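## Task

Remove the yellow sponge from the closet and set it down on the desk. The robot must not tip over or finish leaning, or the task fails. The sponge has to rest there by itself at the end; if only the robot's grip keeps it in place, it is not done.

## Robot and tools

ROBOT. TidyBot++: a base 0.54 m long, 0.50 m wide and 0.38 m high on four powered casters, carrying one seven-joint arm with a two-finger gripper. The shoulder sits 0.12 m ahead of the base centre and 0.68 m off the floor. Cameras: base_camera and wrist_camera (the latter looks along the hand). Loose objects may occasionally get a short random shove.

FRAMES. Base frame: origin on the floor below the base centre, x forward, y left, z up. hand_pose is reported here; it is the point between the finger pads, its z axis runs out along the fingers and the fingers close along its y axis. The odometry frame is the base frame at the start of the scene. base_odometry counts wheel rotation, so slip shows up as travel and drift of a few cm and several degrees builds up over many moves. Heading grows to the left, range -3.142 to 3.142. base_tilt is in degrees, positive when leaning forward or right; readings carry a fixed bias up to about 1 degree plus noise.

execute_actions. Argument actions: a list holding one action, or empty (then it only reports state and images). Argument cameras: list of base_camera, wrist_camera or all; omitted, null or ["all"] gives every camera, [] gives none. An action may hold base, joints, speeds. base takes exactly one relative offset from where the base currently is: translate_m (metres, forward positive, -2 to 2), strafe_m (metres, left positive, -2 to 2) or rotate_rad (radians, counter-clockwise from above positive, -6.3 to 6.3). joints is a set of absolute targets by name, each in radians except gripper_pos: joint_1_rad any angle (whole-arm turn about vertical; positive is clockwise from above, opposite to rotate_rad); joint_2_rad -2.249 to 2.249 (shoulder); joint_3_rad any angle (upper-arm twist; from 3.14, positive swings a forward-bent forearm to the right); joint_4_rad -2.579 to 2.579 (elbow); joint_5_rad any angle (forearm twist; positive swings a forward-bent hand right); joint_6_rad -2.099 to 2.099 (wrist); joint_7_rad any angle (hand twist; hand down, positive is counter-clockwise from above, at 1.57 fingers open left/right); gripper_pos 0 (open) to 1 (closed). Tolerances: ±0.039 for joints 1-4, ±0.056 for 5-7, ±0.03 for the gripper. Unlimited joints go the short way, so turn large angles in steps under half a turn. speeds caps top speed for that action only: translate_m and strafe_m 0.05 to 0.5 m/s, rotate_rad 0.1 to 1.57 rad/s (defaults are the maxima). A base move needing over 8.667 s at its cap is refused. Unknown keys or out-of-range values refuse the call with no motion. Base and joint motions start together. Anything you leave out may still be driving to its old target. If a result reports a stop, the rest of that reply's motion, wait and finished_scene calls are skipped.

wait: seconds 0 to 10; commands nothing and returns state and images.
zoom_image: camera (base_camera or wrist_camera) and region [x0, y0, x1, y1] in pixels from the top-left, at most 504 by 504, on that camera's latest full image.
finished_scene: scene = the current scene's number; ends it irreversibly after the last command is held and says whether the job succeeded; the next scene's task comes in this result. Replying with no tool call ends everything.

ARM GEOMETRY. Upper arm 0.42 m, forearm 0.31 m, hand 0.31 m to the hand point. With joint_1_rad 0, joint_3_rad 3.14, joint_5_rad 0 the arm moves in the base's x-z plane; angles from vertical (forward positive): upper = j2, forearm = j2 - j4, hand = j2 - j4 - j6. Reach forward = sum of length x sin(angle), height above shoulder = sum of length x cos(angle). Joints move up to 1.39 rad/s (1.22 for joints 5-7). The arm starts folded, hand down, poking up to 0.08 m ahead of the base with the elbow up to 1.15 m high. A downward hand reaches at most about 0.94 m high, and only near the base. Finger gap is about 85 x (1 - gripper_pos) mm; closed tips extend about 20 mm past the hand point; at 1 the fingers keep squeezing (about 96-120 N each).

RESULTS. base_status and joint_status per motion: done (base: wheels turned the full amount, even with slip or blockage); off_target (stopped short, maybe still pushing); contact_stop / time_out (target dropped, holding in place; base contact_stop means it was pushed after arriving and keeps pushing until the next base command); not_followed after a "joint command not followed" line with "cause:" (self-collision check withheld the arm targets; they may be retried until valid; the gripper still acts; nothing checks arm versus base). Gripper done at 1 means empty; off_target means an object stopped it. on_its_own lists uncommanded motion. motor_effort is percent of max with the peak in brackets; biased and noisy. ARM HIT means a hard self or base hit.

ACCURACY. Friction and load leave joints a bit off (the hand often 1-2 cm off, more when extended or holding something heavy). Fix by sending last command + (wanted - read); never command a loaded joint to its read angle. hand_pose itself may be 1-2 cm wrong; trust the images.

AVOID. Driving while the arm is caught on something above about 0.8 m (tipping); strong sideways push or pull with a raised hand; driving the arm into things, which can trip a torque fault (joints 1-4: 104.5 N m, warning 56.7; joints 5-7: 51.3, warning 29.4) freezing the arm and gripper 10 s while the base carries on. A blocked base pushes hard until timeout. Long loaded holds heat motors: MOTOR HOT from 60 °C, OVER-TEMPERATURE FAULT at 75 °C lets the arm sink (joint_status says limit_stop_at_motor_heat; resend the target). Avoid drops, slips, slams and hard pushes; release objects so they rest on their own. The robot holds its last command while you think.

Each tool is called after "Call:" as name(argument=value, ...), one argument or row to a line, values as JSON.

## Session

Call:
execute_actions(
  actions=[
    {"joints":{"joint_6_rad":0.5}},
  ],
)

Scene clock: 1.67 s.
base_odometry: x=+0.000 y=+0.000 heading=+0.000 (m, m, rad; odometry frame)
base_tilt: forward=-0.6 right=+0.1 (deg)
base_status: not commanded
joint_positions: joint_1_rad=+0.035 joint_2_rad=-0.355 joint_3_rad=+3.119 joint_4_rad=-2.550 joint_5_rad=+0.022 joint_6_rad=+0.473 joint_7_rad=+1.604 gripper_pos=+0.000
joint_status: all done
motor_effort: joint_1_rad=-1(1) joint_2_rad=-6(6) joint_3_rad=+0(1) joint_4_rad=+18(19) joint_5_rad=-1(0) joint_6_rad=+8(8) joint_7_rad=+0(1) (%)
hand_pose: x=+0.5352 y=+0.0000 z=+0.8452 quat_wxyz=(+0.021, +0.758, +0.021, +0.651) (m; base frame)
pictures: base_camera, wrist_camera
Images, in order (width x height): base_camera 644x364, wrist_camera 644x476.

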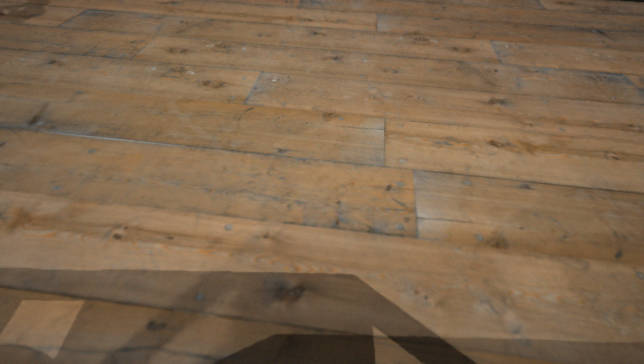

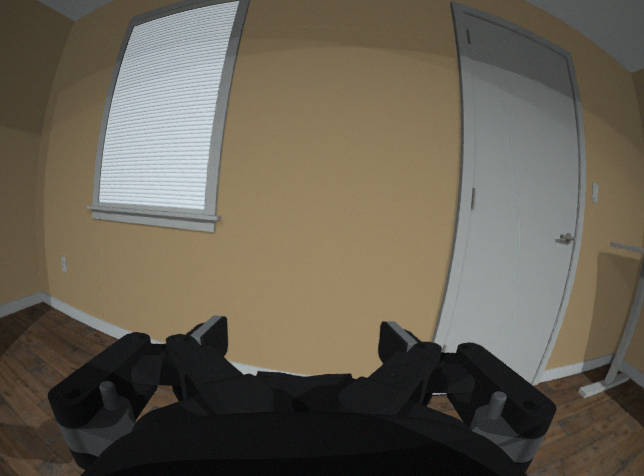

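Call:
execute_actions(
  actions=[
    {"base":{"rotate_rad":1.4},"joints":{"joint_1_rad":0,"joint_3_rad":3.14,"joint_5_rad":0,"joint_7_rad":1.56}},
  ],
)

Scene clock: 4.13 s.
base_odometry: x=+0.000 y=+0.000 heading=+1.399 (m, m, rad; odometry frame)
base_tilt: forward=-0.6 right=+0.0 (deg)
base_status: done
joint_positions: joint_1_rad=+0.008 joint_2_rad=-0.355 joint_3_rad=+3.137 joint_4_rad=-2.550 joint_5_rad=+0.022 joint_6_rad=+0.473 joint_7_rad=+1.591 gripper_pos=+0.000
joint_status: all done
motor_effort: joint_1_rad=-1(1) joint_2_rad=-6(7) joint_3_rad=+0(1) joint_4_rad=+19(18) joint_5_rad=+0(0) joint_6_rad=+8(8) joint_7_rad=+0(0) (%)
hand_pose: x=+0.5354 y=+0.0032 z=+0.8454 quat_wxyz=(+0.011, +0.759, +0.018, +0.651) (m; base frame)
pictures: base_camera, wrist_camera
Images, in order (width x height): base_camera 644x364, wrist_camera 644x476.

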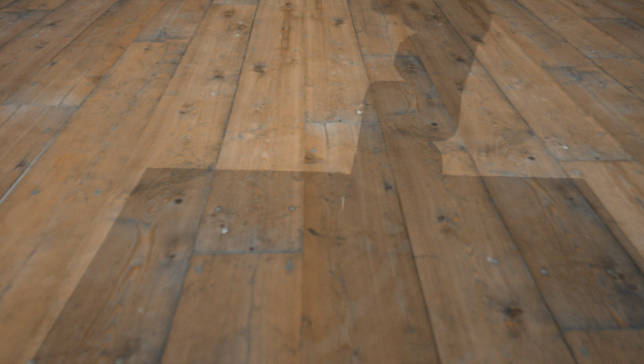

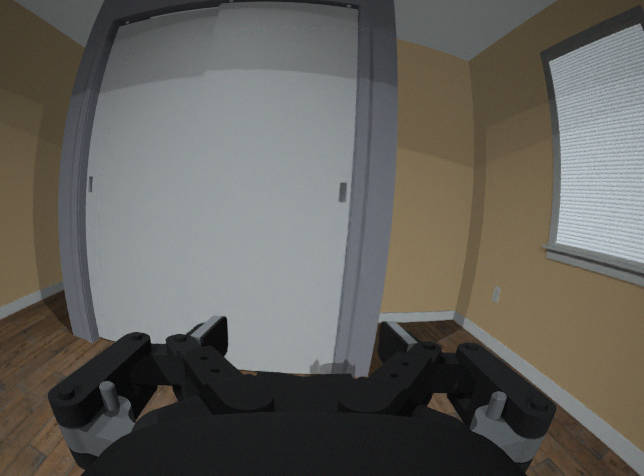

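Call:
execute_actions(
  actions=[
    {"base":{"rotate_rad":0.04},"joints":{"joint_2_rad":-0.2,"joint_4_rad":-2.1,"joint_6_rad":0.3,"gripper_pos":1}},
  ],
  cameras=[],
)

Call:
execute_actions(
  actions=[
    {"base":{"strafe_m":-0.22}},
  ],
  cameras=[],
)

Call:
execute_actions(
  actions=[
    {"base":{"translate_m":0.65}},
  ],
)

Scene clock: 6.23 s.
base_odometry: x=+0.000 y=+0.000 heading=+1.439 (m, m, rad; odometry frame)
base_tilt: forward=-0.6 right=+0.0 (deg)
base_status: done
joint_positions: joint_1_rad=+0.007 joint_2_rad=-0.216 joint_3_rad=+3.137 joint_4_rad=-2.116 joint_5_rad=+0.022 joint_6_rad=+0.349 joint_7_rad=+1.591 gripper_pos=+0.999
joint_status: all done
motor_effort: joint_1_rad=+0(2) joint_2_rad=-13(13) joint_3_rad=+0(2) joint_4_rad=+21(21) joint_5_rad=+0(1) joint_6_rad=+8(9) joint_7_rad=+0(1) (%)
hand_pose: x=+0.6376 y=+0.0030 z=+0.9972 quat_wxyz=(+0.013, +0.700, +0.017, +0.714) (m; base frame)
pictures: none
No camera images: the call's "cameras" was empty. Leave "cameras" out to get every camera's image.

Scene clock: 7.93 s.
base_odometry: x=+0.218 y=-0.029 heading=+1.440 (m, m, rad; odometry frame)
base_tilt: forward=-0.6 right=+0.1 (deg)
base_status: done
joint_positions: joint_1_rad=+0.006 joint_2_rad=-0.216 joint_3_rad=+3.141 joint_4_rad=-2.116 joint_5_rad=+0.022 joint_6_rad=+0.348 joint_7_rad=+1.591 gripper_pos=+0.999
joint_status: not commanded
motor_effort: joint_1_rad=-1(1) joint_2_rad=-13(14) joint_3_rad=+0(3) joint_4_rad=+21(21) joint_5_rad=+0(1) joint_6_rad=+8(9) joint_7_rad=+1(1) (%)
hand_pose: x=+0.6376 y=+0.0008 z=+0.9971 quat_wxyz=(+0.014, +0.700, +0.015, +0.714) (m; base frame)
pictures: none
No camera images: the call's "cameras" was empty. Leave "cameras" out to get every camera's image.

Scene clock: 10.60 s.
base_odometry: x=+0.304 y=+0.616 heading=+1.439 (m, m, rad; odometry frame)
base_tilt: forward=-0.6 right=+0.0 (deg)
base_status: done
joint_positions: joint_1_rad=+0.006 joint_2_rad=-0.205 joint_3_rad=+3.141 joint_4_rad=-2.114 joint_5_rad=+0.022 joint_6_rad=+0.345 joint_7_rad=+1.591 gripper_pos=+0.999
joint_status: not commanded
motor_effort: joint_1_rad=-1(0) joint_2_rad=-14(16) joint_3_rad=+0(1) joint_4_rad=+21(22) joint_5_rad=+0(1) joint_6_rad=+8(9) joint_7_rad=+1(1) (%)
hand_pose: x=+0.6410 y=+0.0007 z=+0.9919 quat_wxyz=(+0.014, +0.704, +0.015, +0.710) (m; base frame)
pictures: base_camera, wrist_camera
Images, in order (width x height): base_camera 644x364, wrist_camera 644x476.

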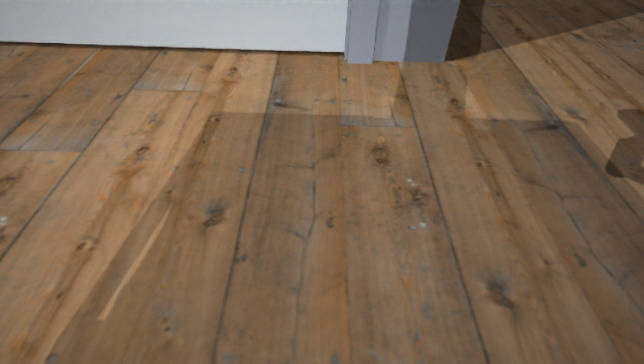

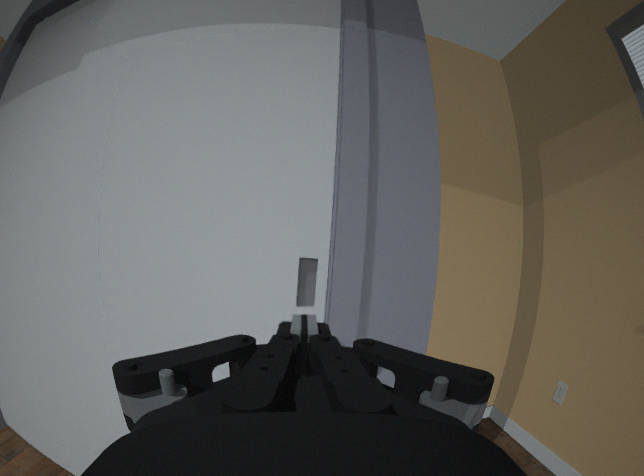

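Call:
execute_actions(
  actions=[
    {"base":{"translate_m":0.22},"joints":{"joint_4_rad":-2.14}},
  ],
  cameras=["wrist_camera"],
)

Scene clock: 12.47 s.
base_odometry: x=+0.333 y=+0.834 heading=+1.439 (m, m, rad; odometry frame)
base_tilt: forward=-0.6 right=+0.0 (deg)
base_status: done
joint_positions: joint_1_rad=+0.006 joint_2_rad=-0.197 joint_3_rad=+3.141 joint_4_rad=-2.133 joint_5_rad=+0.022 joint_6_rad=+0.344 joint_7_rad=+1.591 gripper_pos=+0.999
joint_status: all done
motor_effort: joint_1_rad=-1(2) joint_2_rad=-14(17) joint_3_rad=+0(1) joint_4_rad=+21(22) joint_5_rad=+0(1) joint_6_rad=+8(9) joint_7_rad=+1(1) (%)
hand_pose: x=+0.6414 y=+0.0007 z=+0.9755 quat_wxyz=(+0.014, +0.714, +0.015, +0.699) (m; base frame)
pictures: wrist_camera
Images, in order (width x height): wrist_camera 644x476.

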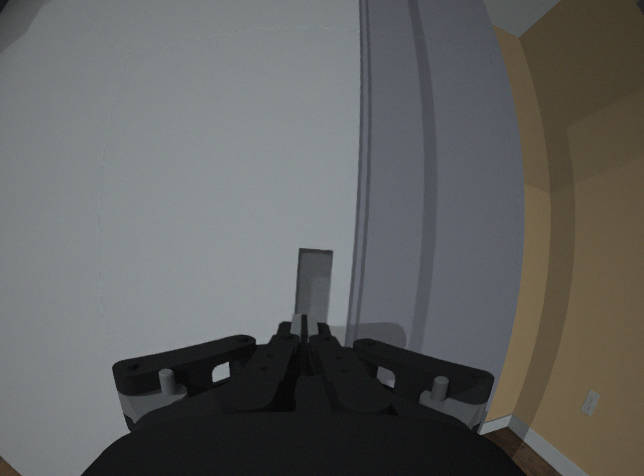

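Call:
execute_actions(
  actions=[
    {"base":{"strafe_m":-0.011},"speeds":{"strafe_m":0.05}},
  ],
  cameras=[],
)

Call:
execute_actions(
  actions=[
    {"base":{"translate_m":0.08},"speeds":{"translate_m":0.1}},
  ],
  cameras=["wrist_camera"],
)

Scene clock: 13.50 s.
base_odometry: x=+0.343 y=+0.833 heading=+1.440 (m, m, rad; odometry frame)
base_tilt: forward=-0.6 right=+0.1 (deg)
base_status: done
joint_positions: joint_1_rad=+0.006 joint_2_rad=-0.197 joint_3_rad=+3.141 joint_4_rad=-2.133 joint_5_rad=+0.022 joint_6_rad=+0.344 joint_7_rad=+1.591 gripper_pos=+0.999
joint_status: not commanded
motor_effort: joint_1_rad=+0(1) joint_2_rad=-14(16) joint_3_rad=+0(3) joint_4_rad=+21(21) joint_5_rad=+0(1) joint_6_rad=+9(9) joint_7_rad=+0(1) (%)
hand_pose: x=+0.6414 y=+0.0009 z=+0.9755 quat_wxyz=(+0.014, +0.714, +0.016, +0.699) (m; base frame)
pictures: none
No camera images: the call's "cameras" was empty. Leave "cameras" out to get every camera's image.

Scene clock: 14.87 s.
base_odometry: x=+0.354 y=+0.912 heading=+1.439 (m, m, rad; odometry frame)
base_tilt: forward=-0.6 right=+0.0 (deg)
base_status: done
joint_positions: joint_1_rad=+0.006 joint_2_rad=-0.198 joint_3_rad=+3.141 joint_4_rad=-2.133 joint_5_rad=+0.022 joint_6_rad=+0.344 joint_7_rad=+1.591 gripper_pos=+0.999
joint_status: not commanded
motor_effort: joint_1_rad=-1(1) joint_2_rad=-14(17) joint_3_rad=+0(2) joint_4_rad=+21(22) joint_5_rad=+0(1) joint_6_rad=+8(9) joint_7_rad=+0(1) (%)
hand_pose: x=+0.6411 y=+0.0009 z=+0.9760 quat_wxyz=(+0.014, +0.714, +0.016, +0.700) (m; base frame)
pictures: wrist_camera
Images, in order (width x height): wrist_camera 644x476.

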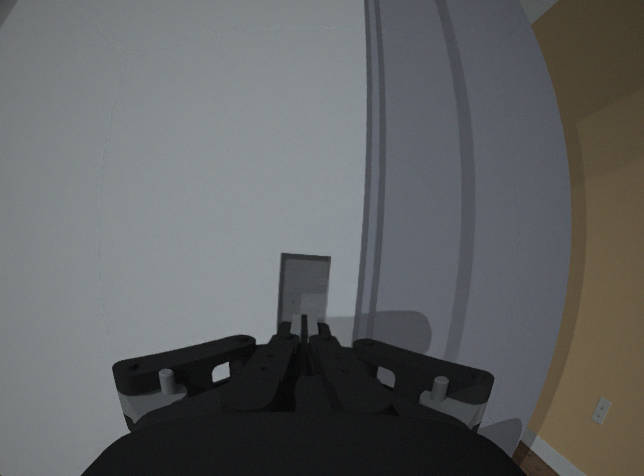

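Call:
execute_actions(
  actions=[
    {"base":{"translate_m":0.033},"speeds":{"translate_m":0.05}},
  ],
  cameras=[],
)

Call:
execute_actions(
  actions=[
    {"base":{"strafe_m":0.45},"speeds":{"strafe_m":0.1}},
  ],
)

Scene clock: 16.23 s.
base_odometry: x=+0.359 y=+0.945 heading=+1.439 (m, m, rad; odometry frame)
base_tilt: forward=-0.6 right=+0.0 (deg)
base_status: done
joint_positions: joint_1_rad=+0.006 joint_2_rad=-0.199 joint_3_rad=+3.141 joint_4_rad=-2.133 joint_5_rad=+0.022 joint_6_rad=+0.344 joint_7_rad=+1.591 gripper_pos=+0.999
joint_status: not commanded
motor_effort: joint_1_rad=-1(2) joint_2_rad=-14(17) joint_3_rad=+0(1) joint_4_rad=+21(21) joint_5_rad=+0(1) joint_6_rad=+8(9) joint_7_rad=+1(1) (%)
hand_pose: x=+0.6410 y=+0.0009 z=+0.9762 quat_wxyz=(+0.014, +0.714, +0.016, +0.700) (m; base frame)
pictures: none
No camera images: the call's "cameras" was empty. Leave "cameras" out to get every camera's image.

Scene clock: 21.40 s.
base_odometry: x=-0.088 y=+1.004 heading=+1.439 (m, m, rad; odometry frame)
base_tilt: forward=-0.6 right=+0.0 (deg)
base_status: done
joint_positions: joint_1_rad=+0.019 joint_2_rad=-0.202 joint_3_rad=+3.157 joint_4_rad=-2.136 joint_5_rad=+0.013 joint_6_rad=+0.342 joint_7_rad=+1.591 gripper_pos=+0.999
joint_status: not commanded
motor_effort: joint_1_rad=-2(9) joint_2_rad=-10(14) joint_3_rad=-1(9) joint_4_rad=+23(23) joint_5_rad=+0(2) joint_6_rad=+9(9) joint_7_rad=+1(1) (%)
hand_pose: x=+0.6395 y=-0.0159 z=+0.9761 quat_wxyz=(+0.021, +0.714, +0.000, +0.699) (m; base frame)
pictures: base_camera, wrist_camera
Images, in order (width x height): base_camera 644x364, wrist_camera 644x476.

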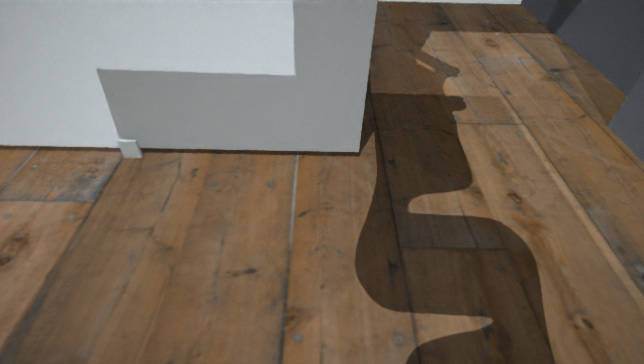

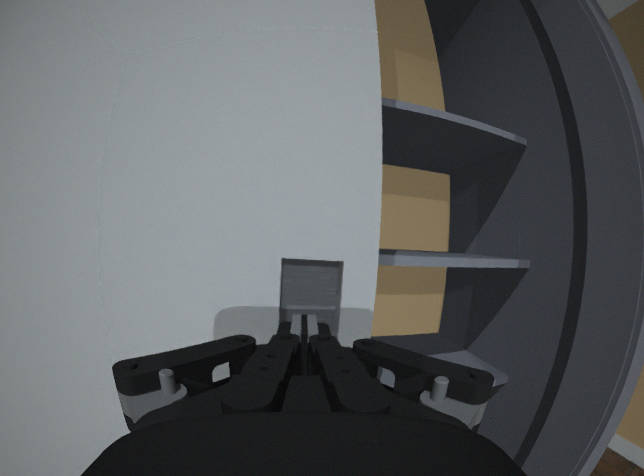

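Call:
execute_actions(
  actions=[
    {"base":{"strafe_m":0.17},"speeds":{"strafe_m":0.1}},
  ],
  cameras=["wrist_camera"],
)

Call:
execute_actions(
  actions=[
    {"base":{"translate_m":-0.06},"speeds":{"translate_m":0.15}},
  ],
  cameras=[],
)

Call:
execute_actions(
  actions=[
    {"base":{"strafe_m":-0.38},"joints":{"joint_6_rad":-0.2}},
  ],
)

Scene clock: 24.20 s.
base_odometry: x=-0.256 y=+1.027 heading=+1.439 (m, m, rad; odometry frame)
base_tilt: forward=-0.6 right=+0.1 (deg)
base_status: done
joint_positions: joint_1_rad=+0.021 joint_2_rad=-0.208 joint_3_rad=+3.158 joint_4_rad=-2.139 joint_5_rad=+0.011 joint_6_rad=+0.340 joint_7_rad=+1.591 gripper_pos=+0.999
joint_status: not commanded
motor_effort: joint_1_rad=-3(9) joint_2_rad=-9(14) joint_3_rad=-2(10) joint_4_rad=+25(24) joint_5_rad=+1(3) joint_6_rad=+10(10) joint_7_rad=+1(1) (%)
hand_pose: x=+0.6375 y=-0.0178 z=+0.9761 quat_wxyz=(+0.021, +0.714, -0.002, +0.699) (m; base frame)
pictures: wrist_camera
Images, in order (width x height): wrist_camera 644x476.

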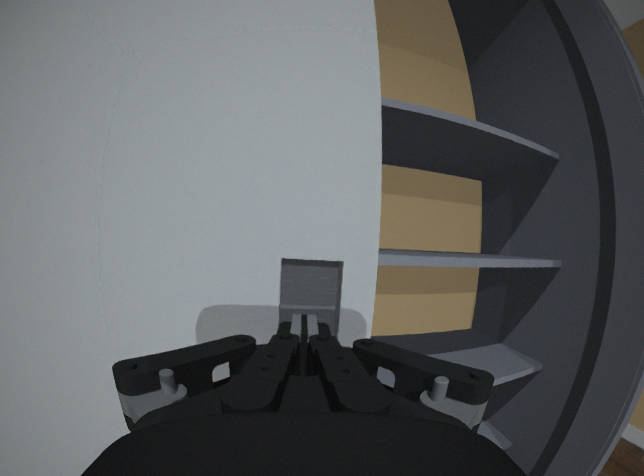

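Scene clock: 25.27 s.
base_odometry: x=-0.264 y=+0.967 heading=+1.439 (m, m, rad; odometry frame)
base_tilt: forward=-0.6 right=+0.1 (deg)
base_status: done
joint_positions: joint_1_rad=+0.014 joint_2_rad=-0.202 joint_3_rad=+3.152 joint_4_rad=-2.137 joint_5_rad=+0.011 joint_6_rad=+0.340 joint_7_rad=+1.591 gripper_pos=+0.999
joint_status: not commanded
motor_effort: joint_1_rad=-1(2) joint_2_rad=-14(17) joint_3_rad=+0(2) joint_4_rad=+21(24) joint_5_rad=+0(0) joint_6_rad=+8(9) joint_7_rad=+0(1) (%)
hand_pose: x=+0.6396 y=-0.0111 z=+0.9741 quat_wxyz=(+0.017, +0.716, +0.003, +0.698) (m; base frame)
pictures: none
No camera images: the call's "cameras" was empty. Leave "cameras" out to get every camera's image.

Scene clock: 27.40 s.
base_odometry: x=+0.113 y=+0.917 heading=+1.438 (m, m, rad; odometry frame)
base_tilt: forward=-0.6 right=+0.1 (deg)
base_status: done
joint_positions: joint_1_rad=+0.011 joint_2_rad=-0.201 joint_3_rad=+3.147 joint_4_rad=-2.138 joint_5_rad=+0.011 joint_6_rad=-0.173 joint_7_rad=+1.591 gripper_pos=+0.999
joint_status: all done
motor_effort: joint_1_rad=-1(2) joint_2_rad=-13(15) joint_3_rad=+0(2) joint_4_rad=+20(23) joint_5_rad=+0(0) joint_6_rad=+7(10) joint_7_rad=+1(1) (%)
hand_pose: x=+0.5955 y=-0.0071 z=+0.8217 quat_wxyz=(+0.012, +0.870, +0.006, +0.493) (m; base frame)
pictures: base_camera, wrist_camera
Images, in order (width x height): base_camera 644x364, wrist_camera 644x476.

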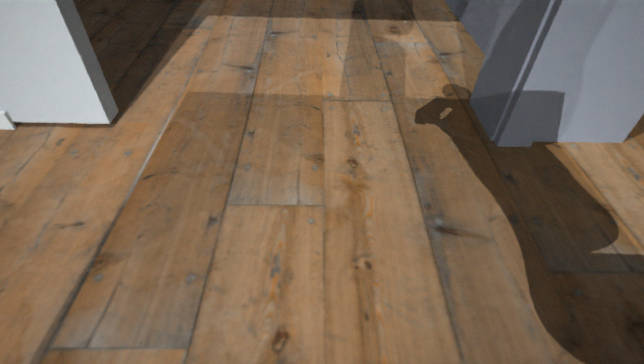

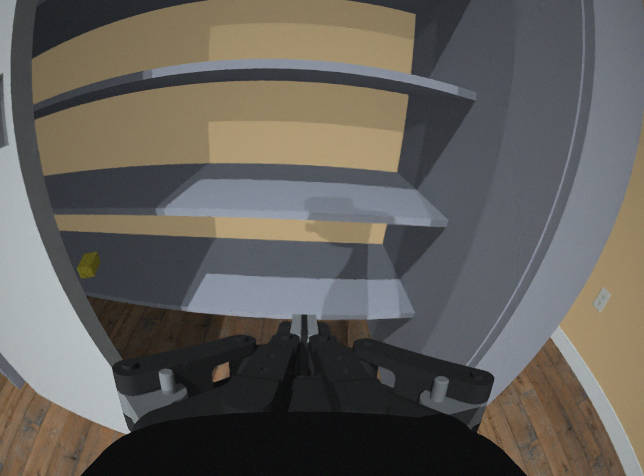

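Call:
execute_actions(
  actions=[
    {"base":{"translate_m":-0.06},"joints":{"joint_6_rad":0.38}},
  ],
  cameras=[],
)

Call:
execute_actions(
  actions=[
    {"base":{"strafe_m":1.18}},
  ],
)

Scene clock: 28.93 s.
base_odometry: x=+0.105 y=+0.857 heading=+1.438 (m, m, rad; odometry frame)
base_tilt: forward=-0.6 right=+0.1 (deg)
base_status: done
joint_positions: joint_1_rad=+0.011 joint_2_rad=-0.205 joint_3_rad=+3.147 joint_4_rad=-2.138 joint_5_rad=+0.011 joint_6_rad=+0.354 joint_7_rad=+1.591 gripper_pos=+0.999
joint_status: all done
motor_effort: joint_1_rad=-1(1) joint_2_rad=-13(18) joint_3_rad=+0(1) joint_4_rad=+20(22) joint_5_rad=+0(0) joint_6_rad=+8(8) joint_7_rad=+0(1) (%)
hand_pose: x=+0.6386 y=-0.0060 z=+0.9795 quat_wxyz=(+0.015, +0.710, +0.006, +0.704) (m; base frame)
pictures: none
No camera images: the call's "cameras" was empty. Leave "cameras" out to get every camera's image.

Scene clock: 32.67 s.
base_odometry: x=-1.065 y=+1.012 heading=+1.439 (m, m, rad; odometry frame)
base_tilt: forward=-0.6 right=+0.0 (deg)
base_status: done
joint_positions: joint_1_rad=+0.009 joint_2_rad=-0.205 joint_3_rad=+3.144 joint_4_rad=-2.138 joint_5_rad=+0.011 joint_6_rad=+0.354 joint_7_rad=+1.591 gripper_pos=+0.999
joint_status: not commanded
motor_effort: joint_1_rad=-1(2) joint_2_rad=-14(15) joint_3_rad=+0(2) joint_4_rad=+20(21) joint_5_rad=+0(0) joint_6_rad=+8(9) joint_7_rad=+1(1) (%)
hand_pose: x=+0.6386 y=-0.0038 z=+0.9795 quat_wxyz=(+0.014, +0.710, +0.008, +0.704) (m; base frame)
pictures: base_camera, wrist_camera
Images, in order (width x height): base_camera 644x364, wrist_camera 644x476.

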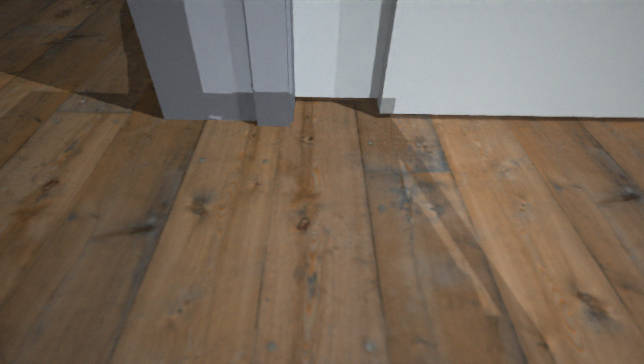

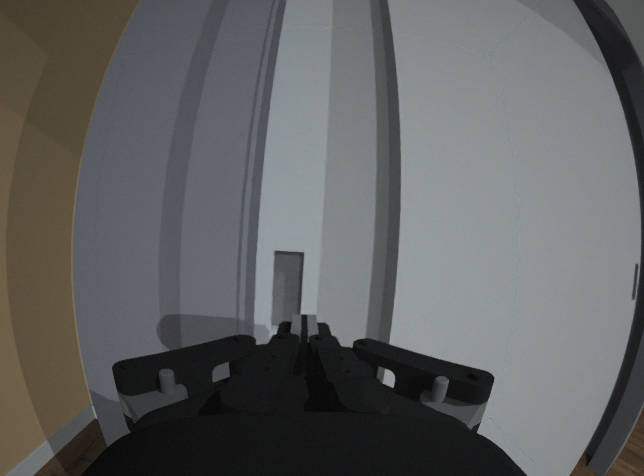

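Call:
execute_actions(
  actions=[
    {"base":{"strafe_m":0.015},"speeds":{"strafe_m":0.05}},
  ],
  cameras=[],
)

Call:
execute_actions(
  actions=[
    {"base":{"translate_m":0.06},"speeds":{"translate_m":0.1}},
  ],
  cameras=["wrist_camera"],
)

Call:
execute_actions(
  actions=[
    {"joints":{"joint_7_rad":3.15}},
  ],
  cameras=["wrist_camera"],
)

Scene clock: 33.77 s.
base_odometry: x=-1.080 y=+1.014 heading=+1.439 (m, m, rad; odometry frame)
base_tilt: forward=-0.6 right=+0.0 (deg)
base_status: done
joint_positions: joint_1_rad=+0.009 joint_2_rad=-0.205 joint_3_rad=+3.144 joint_4_rad=-2.138 joint_5_rad=+0.011 joint_6_rad=+0.354 joint_7_rad=+1.591 gripper_pos=+0.999
joint_status: not commanded
motor_effort: joint_1_rad=-1(2) joint_2_rad=-14(15) joint_3_rad=+0(2) joint_4_rad=+21(22) joint_5_rad=+0(1) joint_6_rad=+9(9) joint_7_rad=+1(0) (%)
hand_pose: x=+0.6386 y=-0.0034 z=+0.9795 quat_wxyz=(+0.013, +0.710, +0.008, +0.704) (m; base frame)
pictures: none
No camera images: the call's "cameras" was empty. Leave "cameras" out to get every camera's image.

Scene clock: 34.97 s.
base_odometry: x=-1.072 y=+1.074 heading=+1.439 (m, m, rad; odometry frame)
base_tilt: forward=-0.6 right=+0.0 (deg)
base_status: done
joint_positions: joint_1_rad=+0.009 joint_2_rad=-0.202 joint_3_rad=+3.144 joint_4_rad=-2.138 joint_5_rad=+0.011 joint_6_rad=+0.354 joint_7_rad=+1.591 gripper_pos=+0.999
joint_status: not commanded
motor_effort: joint_1_rad=-1(1) joint_2_rad=-14(17) joint_3_rad=+0(1) joint_4_rad=+21(21) joint_5_rad=+0(0) joint_6_rad=+8(9) joint_7_rad=+1(1) (%)
hand_pose: x=+0.6395 y=-0.0034 z=+0.9779 quat_wxyz=(+0.013, +0.711, +0.008, +0.703) (m; base frame)
pictures: wrist_camera
Images, in order (width x height): wrist_camera 644x476.

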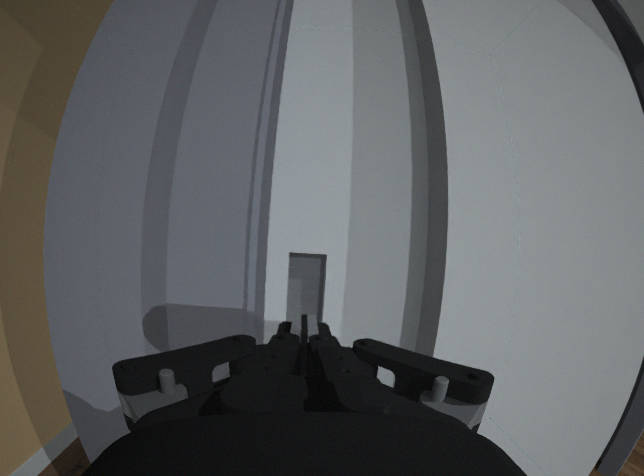

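Scene clock: 36.77 s.
base_odometry: x=-1.072 y=+1.074 heading=+1.439 (m, m, rad; odometry frame)
base_tilt: forward=-0.6 right=+0.1 (deg)
base_status: not commanded
joint_positions: joint_1_rad=+0.009 joint_2_rad=-0.202 joint_3_rad=+3.144 joint_4_rad=-2.138 joint_5_rad=+0.011 joint_6_rad=+0.354 joint_7_rad=+3.139 gripper_pos=+0.999
joint_status: all done
motor_effort: joint_1_rad=-1(1) joint_2_rad=-14(14) joint_3_rad=+0(0) joint_4_rad=+21(21) joint_5_rad=+0(0) joint_6_rad=+9(8) joint_7_rad=+0(1) (%)
hand_pose: x=+0.6395 y=-0.0034 z=+0.9779 quat_wxyz=(+0.501, +0.503, +0.503, +0.493) (m; base frame)
pictures: wrist_camera
Images, in order (width x height): wrist_camera 644x476.

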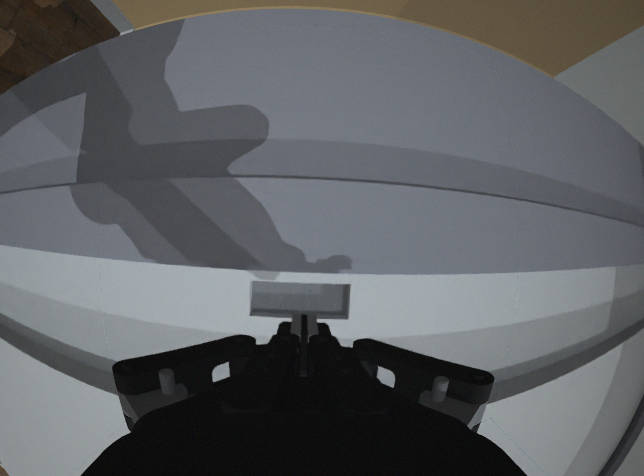

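Call:
execute_actions(
  actions=[
    {"base":{"strafe_m":-0.005},"speeds":{"strafe_m":0.05}},
  ],
  cameras=[],
)

Call:
execute_actions(
  actions=[
    {"base":{"translate_m":0.09},"speeds":{"translate_m":0.05}},
  ],
  cameras=["wrist_camera"],
)

Scene clock: 37.53 s.
base_odometry: x=-1.067 y=+1.073 heading=+1.439 (m, m, rad; odometry frame)
base_tilt: forward=-0.6 right=+0.1 (deg)
base_status: done
joint_positions: joint_1_rad=+0.009 joint_2_rad=-0.202 joint_3_rad=+3.143 joint_4_rad=-2.138 joint_5_rad=+0.011 joint_6_rad=+0.354 joint_7_rad=+3.139 gripper_pos=+0.999
joint_status: not commanded
motor_effort: joint_1_rad=-1(3) joint_2_rad=-14(14) joint_3_rad=-1(3) joint_4_rad=+21(21) joint_5_rad=+0(1) joint_6_rad=+8(9) joint_7_rad=+0(0) (%)
hand_pose: x=+0.6395 y=-0.0030 z=+0.9779 quat_wxyz=(+0.500, +0.503, +0.503, +0.494) (m; base frame)
pictures: none
No camera images: the call's "cameras" was empty. Leave "cameras" out to get every camera's image.

Scene clock: 39.83 s.
base_odometry: x=-1.055 y=+1.163 heading=+1.439 (m, m, rad; odometry frame)
base_tilt: forward=-0.6 right=+0.0 (deg)
base_status: done
joint_positions: joint_1_rad=+0.009 joint_2_rad=-0.201 joint_3_rad=+3.143 joint_4_rad=-2.138 joint_5_rad=+0.011 joint_6_rad=+0.354 joint_7_rad=+3.139 gripper_pos=+0.999
joint_status: not commanded
motor_effort: joint_1_rad=-1(0) joint_2_rad=-14(17) joint_3_rad=+0(1) joint_4_rad=+20(21) joint_5_rad=+0(1) joint_6_rad=+8(9) joint_7_rad=+0(0) (%)
hand_pose: x=+0.6396 y=-0.0030 z=+0.9777 quat_wxyz=(+0.500, +0.503, +0.503, +0.493) (m; base frame)
pictures: wrist_camera
Images, in order (width x height): wrist_camera 644x476.

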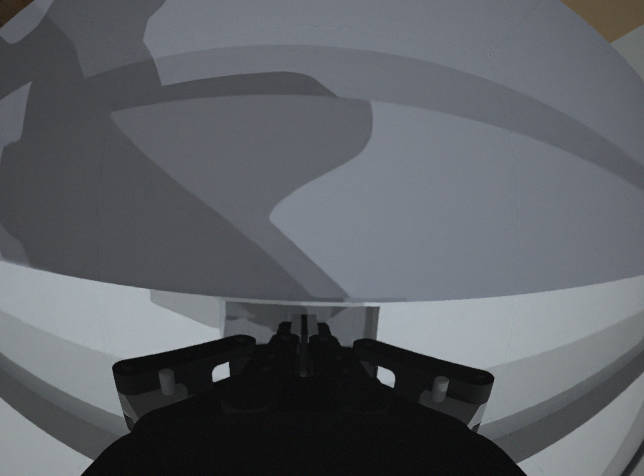

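Call:
execute_actions(
  actions=[
    {"base":{"strafe_m":-0.3},"speeds":{"strafe_m":0.08},"joints":{"joint_2_rad":-0.16,"joint_4_rad":-2.105}},
  ],
)

Scene clock: 44.53 s.
base_odometry: x=-0.758 y=+1.123 heading=+1.439 (m, m, rad; odometry frame)
base_tilt: forward=-0.6 right=+0.1 (deg)
base_status: done
joint_positions: joint_1_rad=-0.046 joint_2_rad=-0.182 joint_3_rad=+3.093 joint_4_rad=-2.120 joint_5_rad=+0.011 joint_6_rad=+0.354 joint_7_rad=+3.139 gripper_pos=+0.999
joint_status: all done
motor_effort: joint_1_rad=+6(13) joint_2_rad=-11(15) joint_3_rad=+7(15) joint_4_rad=+25(26) joint_5_rad=-2(5) joint_6_rad=+10(11) joint_7_rad=+1(0) (%)
hand_pose: x=+0.6442 y=+0.0549 z=+0.9781 quat_wxyz=(+0.476, +0.474, +0.532, +0.516) (m; base frame)
pictures: base_camera, wrist_camera
Images, in order (width x height): base_camera 644x364, wrist_camera 644x476.

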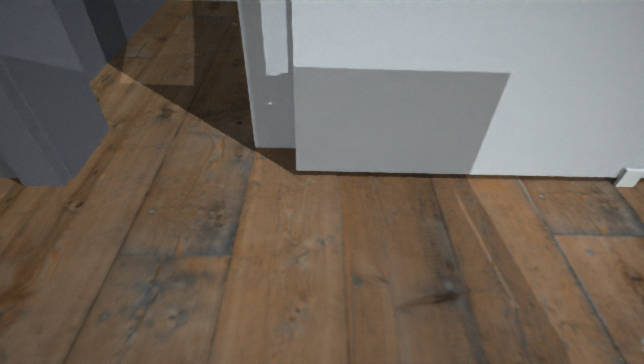

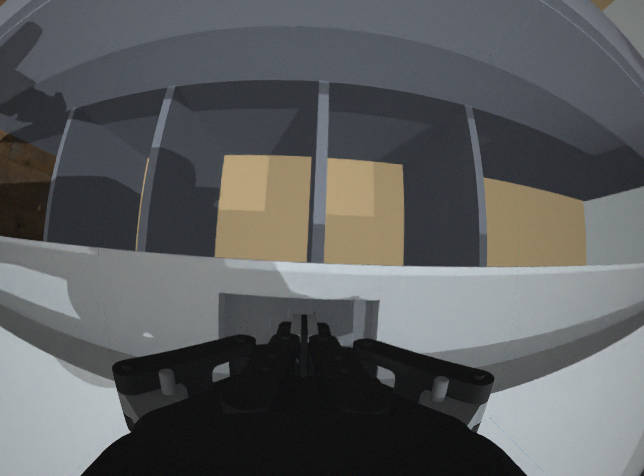

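Call:
execute_actions(
  actions=[
    {"base":{"strafe_m":-0.39},"speeds":{"strafe_m":0.1},"joints":{"joint_2_rad":-0.15,"joint_4_rad":-2.095}},
  ],
)

Call:
execute_actions(
  actions=[
    {"base":{"strafe_m":0.05},"speeds":{"strafe_m":0.1}},
  ],
  cameras=[],
)

Call:
execute_actions(
  actions=[
    {"base":{"translate_m":-0.25}},
  ],
  cameras=[],
)

Scene clock: 49.50 s.
base_odometry: x=-0.371 y=+1.072 heading=+1.439 (m, m, rad; odometry frame)
base_tilt: forward=-0.6 right=+0.1 (deg)
base_status: done
joint_positions: joint_1_rad=-0.055 joint_2_rad=-0.176 joint_3_rad=+3.083 joint_4_rad=-2.115 joint_5_rad=+0.011 joint_6_rad=+0.354 joint_7_rad=+3.139 gripper_pos=+0.999
joint_status: all done
motor_effort: joint_1_rad=+7(17) joint_2_rad=-8(15) joint_3_rad=+9(20) joint_4_rad=+27(28) joint_5_rad=-3(6) joint_6_rad=+11(12) joint_7_rad=+0(1) (%)
hand_pose: x=+0.6452 y=+0.0653 z=+0.9781 quat_wxyz=(+0.471, +0.469, +0.536, +0.520) (m; base frame)
pictures: base_camera, wrist_camera
Images, in order (width x height): base_camera 644x364, wrist_camera 644x476.

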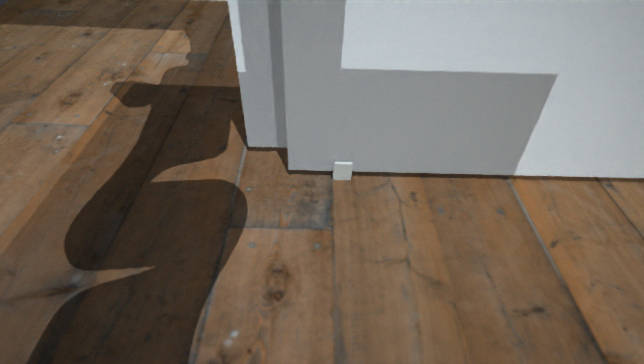

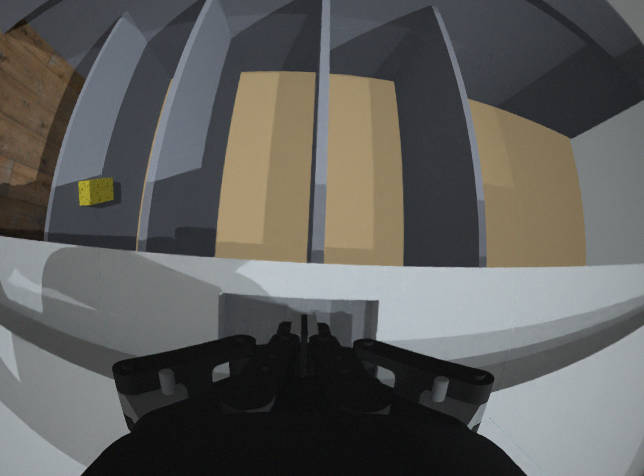

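Scene clock: 50.57 s.
base_odometry: x=-0.421 y=+1.079 heading=+1.439 (m, m, rad; odometry frame)
base_tilt: forward=-0.6 right=+0.0 (deg)
base_status: done
joint_positions: joint_1_rad=-0.012 joint_2_rad=-0.183 joint_3_rad=+3.127 joint_4_rad=-2.121 joint_5_rad=+0.011 joint_6_rad=+0.354 joint_7_rad=+3.139 gripper_pos=+0.999
joint_status: not commanded
motor_effort: joint_1_rad=+2(7) joint_2_rad=-5(9) joint_3_rad=+3(9) joint_4_rad=+29(29) joint_5_rad=-1(3) joint_6_rad=+12(12) joint_7_rad=+0(0) (%)
hand_pose: x=+0.6467 y=+0.0173 z=+0.9781 quat_wxyz=(+0.492, +0.493, +0.514, +0.501) (m; base frame)
pictures: none
No camera images: the call's "cameras" was empty. Leave "cameras" out to get every camera's image.

Scene clock: 52.37 s.
base_odometry: x=-0.454 y=+0.831 heading=+1.439 (m, m, rad; odometry frame)
base_tilt: forward=-0.6 right=+0.1 (deg)
base_status: done
joint_positions: joint_1_rad=-0.010 joint_2_rad=-0.150 joint_3_rad=+3.132 joint_4_rad=-2.090 joint_5_rad=+0.011 joint_6_rad=+0.354 joint_7_rad=+3.139 gripper_pos=+0.999
joint_status: not commanded
motor_effort: joint_1_rad=+0(1) joint_2_rad=-15(20) joint_3_rad=+0(3) joint_4_rad=+20(29) joint_5_rad=+0(1) joint_6_rad=+8(11) joint_7_rad=+0(0) (%)
hand_pose: x=+0.6602 y=+0.0138 z=+0.9798 quat_wxyz=(+0.493, +0.495, +0.512, +0.500) (m; base frame)
pictures: none
No camera images: the call's "cameras" was empty. Leave "cameras" out to get every camera's image.

Call:
execute_actions(
  actions=[
    {"base":{"strafe_m":0.22},"joints":{"joint_7_rad":1.56,"gripper_pos":0,"joint_2_rad":0.4,"joint_4_rad":-2.2,"joint_6_rad":0.75,"joint_1_rad":0,"joint_3_rad":3.14}},
  ],
  cameras=[],
)

Call:
execute_actions(
  actions=[
    {"joints":{"joint_2_rad":1.25,"joint_4_rad":-1.3,"joint_6_rad":0.72}},
  ],
)

Scene clock: 54.83 s.
base_odometry: x=-0.672 y=+0.859 heading=+1.440 (m, m, rad; odometry frame)
base_tilt: forward=-0.6 right=+0.0 (deg)
base_status: done
joint_positions: joint_1_rad=-0.008 joint_2_rad=+0.396 joint_3_rad=+3.134 joint_4_rad=-2.184 joint_5_rad=+0.011 joint_6_rad=+0.701 joint_7_rad=+1.586 gripper_pos=+0.000
joint_status: all done
motor_effort: joint_1_rad=-1(2) joint_2_rad=-29(32) joint_3_rad=+0(2) joint_4_rad=+13(20) joint_5_rad=+0(1) joint_6_rad=+8(8) joint_7_rad=+1(1) (%)
hand_pose: x=+0.7452 y=+0.0135 z=+0.7095 quat_wxyz=(-0.002, +0.807, +0.017, +0.590) (m; base frame)
pictures: none
No camera images: the call's "cameras" was empty. Leave "cameras" out to get every camera's image.

Scene clock: 57.03 s.
base_odometry: x=-0.672 y=+0.859 heading=+1.440 (m, m, rad; odometry frame)
base_tilt: forward=-0.6 right=+0.0 (deg)
base_status: not commanded
joint_positions: joint_1_rad=-0.008 joint_2_rad=+1.245 joint_3_rad=+3.134 joint_4_rad=-1.320 joint_5_rad=+0.011 joint_6_rad=+0.702 joint_7_rad=+1.586 gripper_pos=+0.000
joint_status: all done
motor_effort: joint_1_rad=-1(1) joint_2_rad=-52(54) joint_3_rad=-1(1) joint_4_rad=+14(14) joint_5_rad=+0(0) joint_6_rad=+8(8) joint_7_rad=+1(1) (%)
hand_pose: x=+0.9872 y=+0.0149 z=+0.4638 quat_wxyz=(-0.002, +0.802, +0.014, +0.597) (m; base frame)
pictures: base_camera, wrist_camera
Images, in order (width x height): base_camera 644x364, wrist_camera 644x476.

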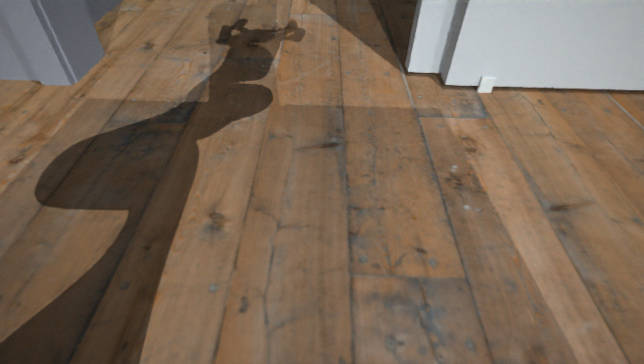

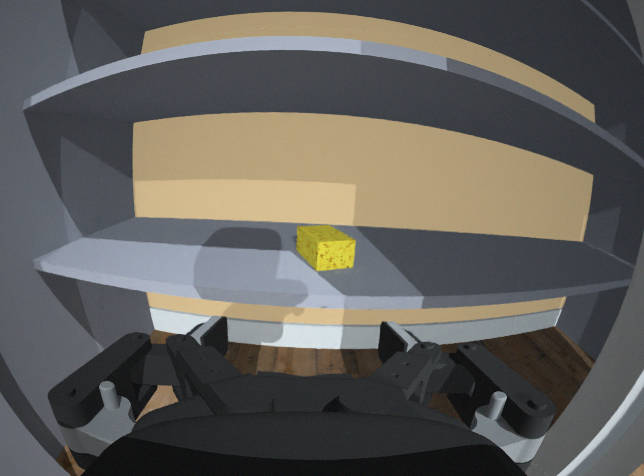

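Call:
execute_actions(
  actions=[
    {"base":{"strafe_m":-0.04},"speeds":{"strafe_m":0.1},"joints":{"joint_2_rad":1.28}},
  ],
  cameras=[],
)

Call:
execute_actions(
  actions=[
    {"base":{"translate_m":0.16},"speeds":{"translate_m":0.15}},
  ],
  cameras=["wrist_camera"],
)

Scene clock: 58.63 s.
base_odometry: x=-0.632 y=+0.854 heading=+1.440 (m, m, rad; odometry frame)
base_tilt: forward=-0.6 right=+0.0 (deg)
base_status: done
joint_positions: joint_1_rad=+0.003 joint_2_rad=+1.269 joint_3_rad=+3.135 joint_4_rad=-1.316 joint_5_rad=+0.011 joint_6_rad=+0.702 joint_7_rad=+1.586 gripper_pos=+0.000
joint_status: all done
motor_effort: joint_1_rad=+0(5) joint_2_rad=-52(54) joint_3_rad=-1(2) joint_4_rad=+14(15) joint_5_rad=+0(1) joint_6_rad=+8(8) joint_7_rad=+1(0) (%)
hand_pose: x=+0.9828 y=+0.0044 z=+0.4438 quat_wxyz=(+0.002, +0.809, +0.009, +0.588) (m; base frame)
pictures: none
No camera images: the call's "cameras" was empty. Leave "cameras" out to get every camera's image.

Scene clock: 60.40 s.
base_odometry: x=-0.612 y=+1.013 heading=+1.440 (m, m, rad; odometry frame)
base_tilt: forward=-0.6 right=+0.0 (deg)
base_status: done
joint_positions: joint_1_rad=+0.003 joint_2_rad=+1.270 joint_3_rad=+3.135 joint_4_rad=-1.313 joint_5_rad=+0.011 joint_6_rad=+0.702 joint_7_rad=+1.586 gripper_pos=+0.000
joint_status: not commanded
motor_effort: joint_1_rad=-1(2) joint_2_rad=-52(55) joint_3_rad=-1(2) joint_4_rad=+14(15) joint_5_rad=+0(0) joint_6_rad=+8(9) joint_7_rad=+0(1) (%)
hand_pose: x=+0.9839 y=+0.0044 z=+0.4448 quat_wxyz=(+0.002, +0.808, +0.009, +0.589) (m; base frame)
pictures: wrist_camera
Images, in order (width x height): wrist_camera 644x476.

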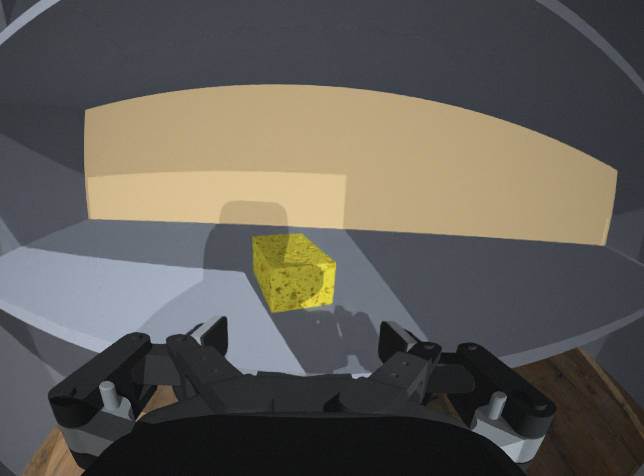

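Call:
execute_actions(
  actions=[
    {"base":{"translate_m":0.07},"speeds":{"translate_m":0.08},"joints":{"joint_2_rad":1.3,"joint_1_rad":-0.02}},
  ],
  cameras=["wrist_camera"],
)

Scene clock: 62.20 s.
base_odometry: x=-0.603 y=+1.082 heading=+1.441 (m, m, rad; odometry frame)
base_tilt: forward=-0.6 right=+0.1 (deg)
base_status: done
joint_positions: joint_1_rad=-0.011 joint_2_rad=+1.287 joint_3_rad=+3.135 joint_4_rad=-1.312 joint_5_rad=+0.011 joint_6_rad=+0.702 joint_7_rad=+1.586 gripper_pos=+0.000
joint_status: all done
motor_effort: joint_1_rad=-1(2) joint_2_rad=-53(54) joint_3_rad=-1(2) joint_4_rad=+14(14) joint_5_rad=+0(0) joint_6_rad=+8(8) joint_7_rad=+1(1) (%)
hand_pose: x=+0.9799 y=+0.0162 z=+0.4303 quat_wxyz=(-0.002, +0.813, +0.015, +0.583) (m; base frame)
pictures: wrist_camera
Images, in order (width x height): wrist_camera 644x476.

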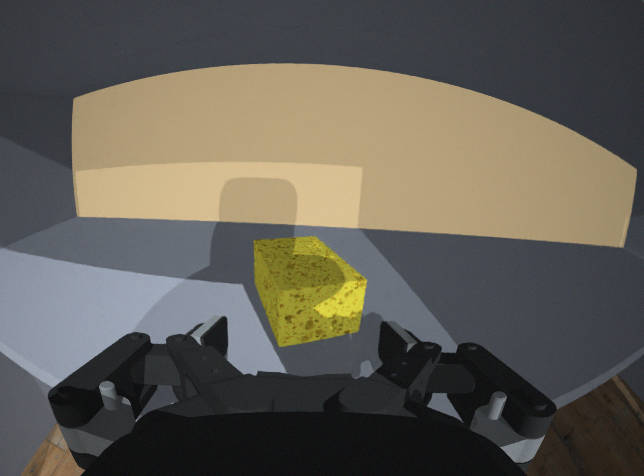

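Call:
execute_actions(
  actions=[
    {"base":{"strafe_m":-0.007},"speeds":{"strafe_m":0.05}},
  ],
  cameras=[],
)

Call:
execute_actions(
  actions=[
    {"base":{"translate_m":0.075},"speeds":{"translate_m":0.06}},
  ],
  cameras=["wrist_camera"],
)

Scene clock: 63.13 s.
base_odometry: x=-0.596 y=+1.082 heading=+1.441 (m, m, rad; odometry frame)
base_tilt: forward=-0.6 right=+0.0 (deg)
base_status: done
joint_positions: joint_1_rad=-0.014 joint_2_rad=+1.287 joint_3_rad=+3.135 joint_4_rad=-1.312 joint_5_rad=+0.011 joint_6_rad=+0.702 joint_7_rad=+1.586 gripper_pos=+0.000
joint_status: not commanded
motor_effort: joint_1_rad=-1(2) joint_2_rad=-52(53) joint_3_rad=-1(2) joint_4_rad=+14(14) joint_5_rad=+0(0) joint_6_rad=+8(8) joint_7_rad=+1(1) (%)
hand_pose: x=+0.9798 y=+0.0188 z=+0.4303 quat_wxyz=(-0.003, +0.813, +0.016, +0.583) (m; base frame)
pictures: none
No camera images: the call's "cameras" was empty. Leave "cameras" out to get every camera's image.

Scene clock: 64.90 s.
base_odometry: x=-0.586 y=+1.156 heading=+1.441 (m, m, rad; odometry frame)
base_tilt: forward=-0.6 right=+0.1 (deg)
base_status: done
joint_positions: joint_1_rad=-0.014 joint_2_rad=+1.288 joint_3_rad=+3.135 joint_4_rad=-1.311 joint_5_rad=+0.011 joint_6_rad=+0.702 joint_7_rad=+1.586 gripper_pos=+0.000
joint_status: not commanded
motor_effort: joint_1_rad=-1(4) joint_2_rad=-52(53) joint_3_rad=-1(2) joint_4_rad=+14(15) joint_5_rad=+0(1) joint_6_rad=+8(8) joint_7_rad=+0(0) (%)
hand_pose: x=+0.9799 y=+0.0192 z=+0.4302 quat_wxyz=(-0.003, +0.813, +0.016, +0.583) (m; base frame)
pictures: wrist_camera
Images, in order (width x height): wrist_camera 644x476.

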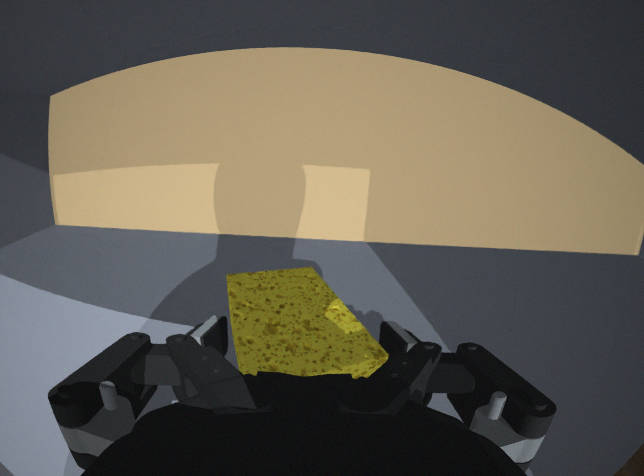

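Call:
execute_actions(
  actions=[
    {"joints":{"gripper_pos":1}},
  ],
  cameras=["wrist_camera"],
)

Call:
execute_actions(
  actions=[
    {"joints":{"joint_2_rad":1.23}},
  ],
  cameras=["wrist_camera"],
)

Scene clock: 66.17 s.
base_odometry: x=-0.586 y=+1.156 heading=+1.441 (m, m, rad; odometry frame)
base_tilt: forward=-0.6 right=+0.1 (deg)
base_status: not commanded
joint_positions: joint_1_rad=-0.014 joint_2_rad=+1.289 joint_3_rad=+3.135 joint_4_rad=-1.308 joint_5_rad=+0.011 joint_6_rad=+0.702 joint_7_rad=+1.586 gripper_pos=+0.398
joint_status: gripper_pos off_target (ended at +0.398, target +1.000)
motor_effort: joint_1_rad=-1(1) joint_2_rad=-49(52) joint_3_rad=-1(1) joint_4_rad=+12(14) joint_5_rad=+0(0) joint_6_rad=+6(8) joint_7_rad=+1(1) (%)
hand_pose: x=+0.9809 y=+0.0192 z=+0.4309 quat_wxyz=(-0.003, +0.812, +0.016, +0.584) (m; base frame)
pictures: wrist_camera
Images, in order (width x height): wrist_camera 644x476.

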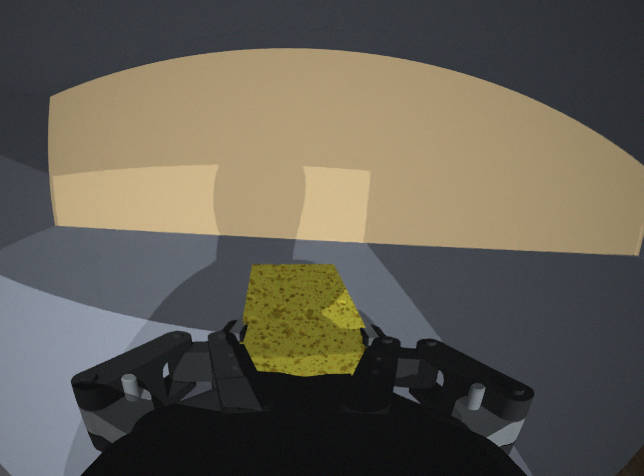

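Scene clock: 67.13 s.
base_odometry: x=-0.586 y=+1.156 heading=+1.441 (m, m, rad; odometry frame)
base_tilt: forward=-0.6 right=+0.0 (deg)
base_status: not commanded
joint_positions: joint_1_rad=-0.014 joint_2_rad=+1.237 joint_3_rad=+3.135 joint_4_rad=-1.308 joint_5_rad=+0.011 joint_6_rad=+0.702 joint_7_rad=+1.586 gripper_pos=+0.398
joint_status: all done
motor_effort: joint_1_rad=-1(0) joint_2_rad=-52(54) joint_3_rad=-1(1) joint_4_rad=+15(15) joint_5_rad=+0(0) joint_6_rad=+8(9) joint_7_rad=+0(1) (%)
hand_pose: x=+0.9927 y=+0.0194 z=+0.4759 quat_wxyz=(-0.003, +0.796, +0.016, +0.604) (m; base frame)
pictures: wrist_camera
Images, in order (width x height): wrist_camera 644x476.

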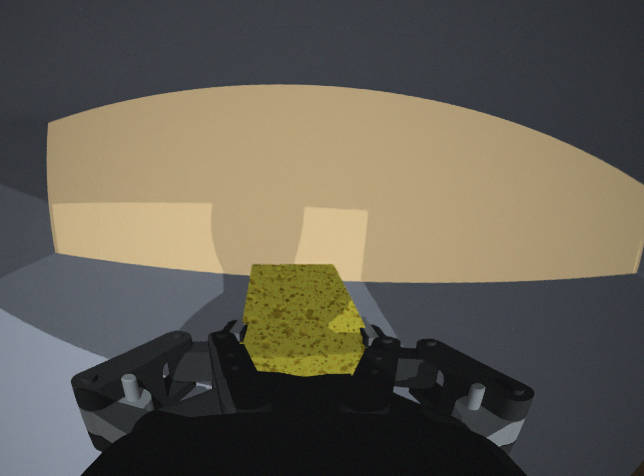

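Call:
execute_actions(
  actions=[
    {"base":{"translate_m":-1.3}},
  ],
  cameras=[],
)

Call:
execute_actions(
  actions=[
    {"base":{"rotate_rad":-3.1416},"joints":{"joint_1_rad":0,"joint_2_rad":-0.1,"joint_4_rad":-1.4,"joint_6_rad":-0.63}},
  ],
)

Scene clock: 71.50 s.
base_odometry: x=-0.755 y=-0.133 heading=+1.441 (m, m, rad; odometry frame)
base_tilt: forward=-0.6 right=+0.1 (deg)
base_status: done
joint_positions: joint_1_rad=-0.018 joint_2_rad=+1.237 joint_3_rad=+3.135 joint_4_rad=-1.307 joint_5_rad=+0.011 joint_6_rad=+0.702 joint_7_rad=+1.586 gripper_pos=+0.398
joint_status: not commanded
motor_effort: joint_1_rad=-1(7) joint_2_rad=-52(55) joint_3_rad=-1(3) joint_4_rad=+15(16) joint_5_rad=+0(1) joint_6_rad=+8(9) joint_7_rad=+1(0) (%)
hand_pose: x=+0.9931 y=+0.0224 z=+0.4766 quat_wxyz=(-0.004, +0.796, +0.018, +0.605) (m; base frame)
pictures: none
No camera images: the call's "cameras" was empty. Leave "cameras" out to get every camera's image.

Scene clock: 75.00 s.
base_odometry: x=-0.755 y=-0.133 heading=-1.700 (m, m, rad; odometry frame)
base_tilt: forward=-0.6 right=+0.1 (deg)
base_status: done
joint_positions: joint_1_rad=+0.013 joint_2_rad=-0.083 joint_3_rad=+3.150 joint_4_rad=-1.382 joint_5_rad=+0.011 joint_6_rad=-0.583 joint_7_rad=+1.586 gripper_pos=+0.398
joint_status: all done
motor_effort: joint_1_rad=-1(8) joint_2_rad=-19(57) joint_3_rad=+0(5) joint_4_rad=+21(21) joint_5_rad=+0(1) joint_6_rad=+8(10) joint_7_rad=+1(1) (%)
hand_pose: x=+0.6833 y=-0.0125 z=+1.0902 quat_wxyz=(+0.016, +0.808, -0.001, +0.589) (m; base frame)
pictures: base_camera, wrist_camera
Images, in order (width x height): base_camera 644x364, wrist_camera 644x476.

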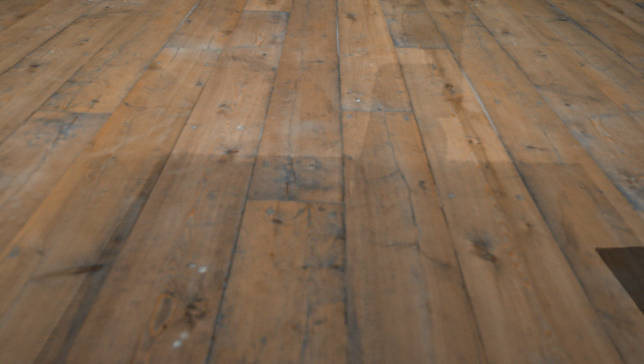

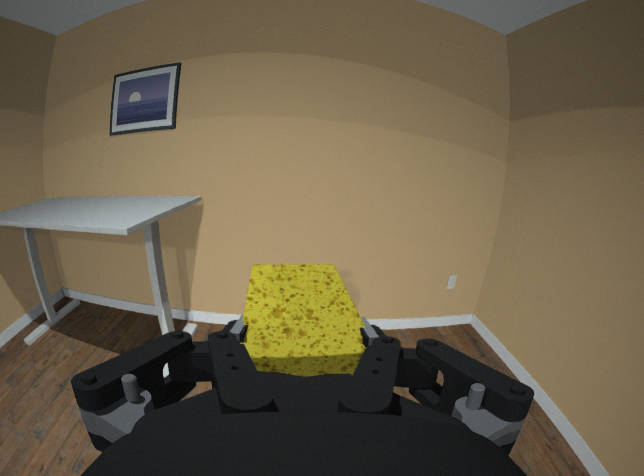

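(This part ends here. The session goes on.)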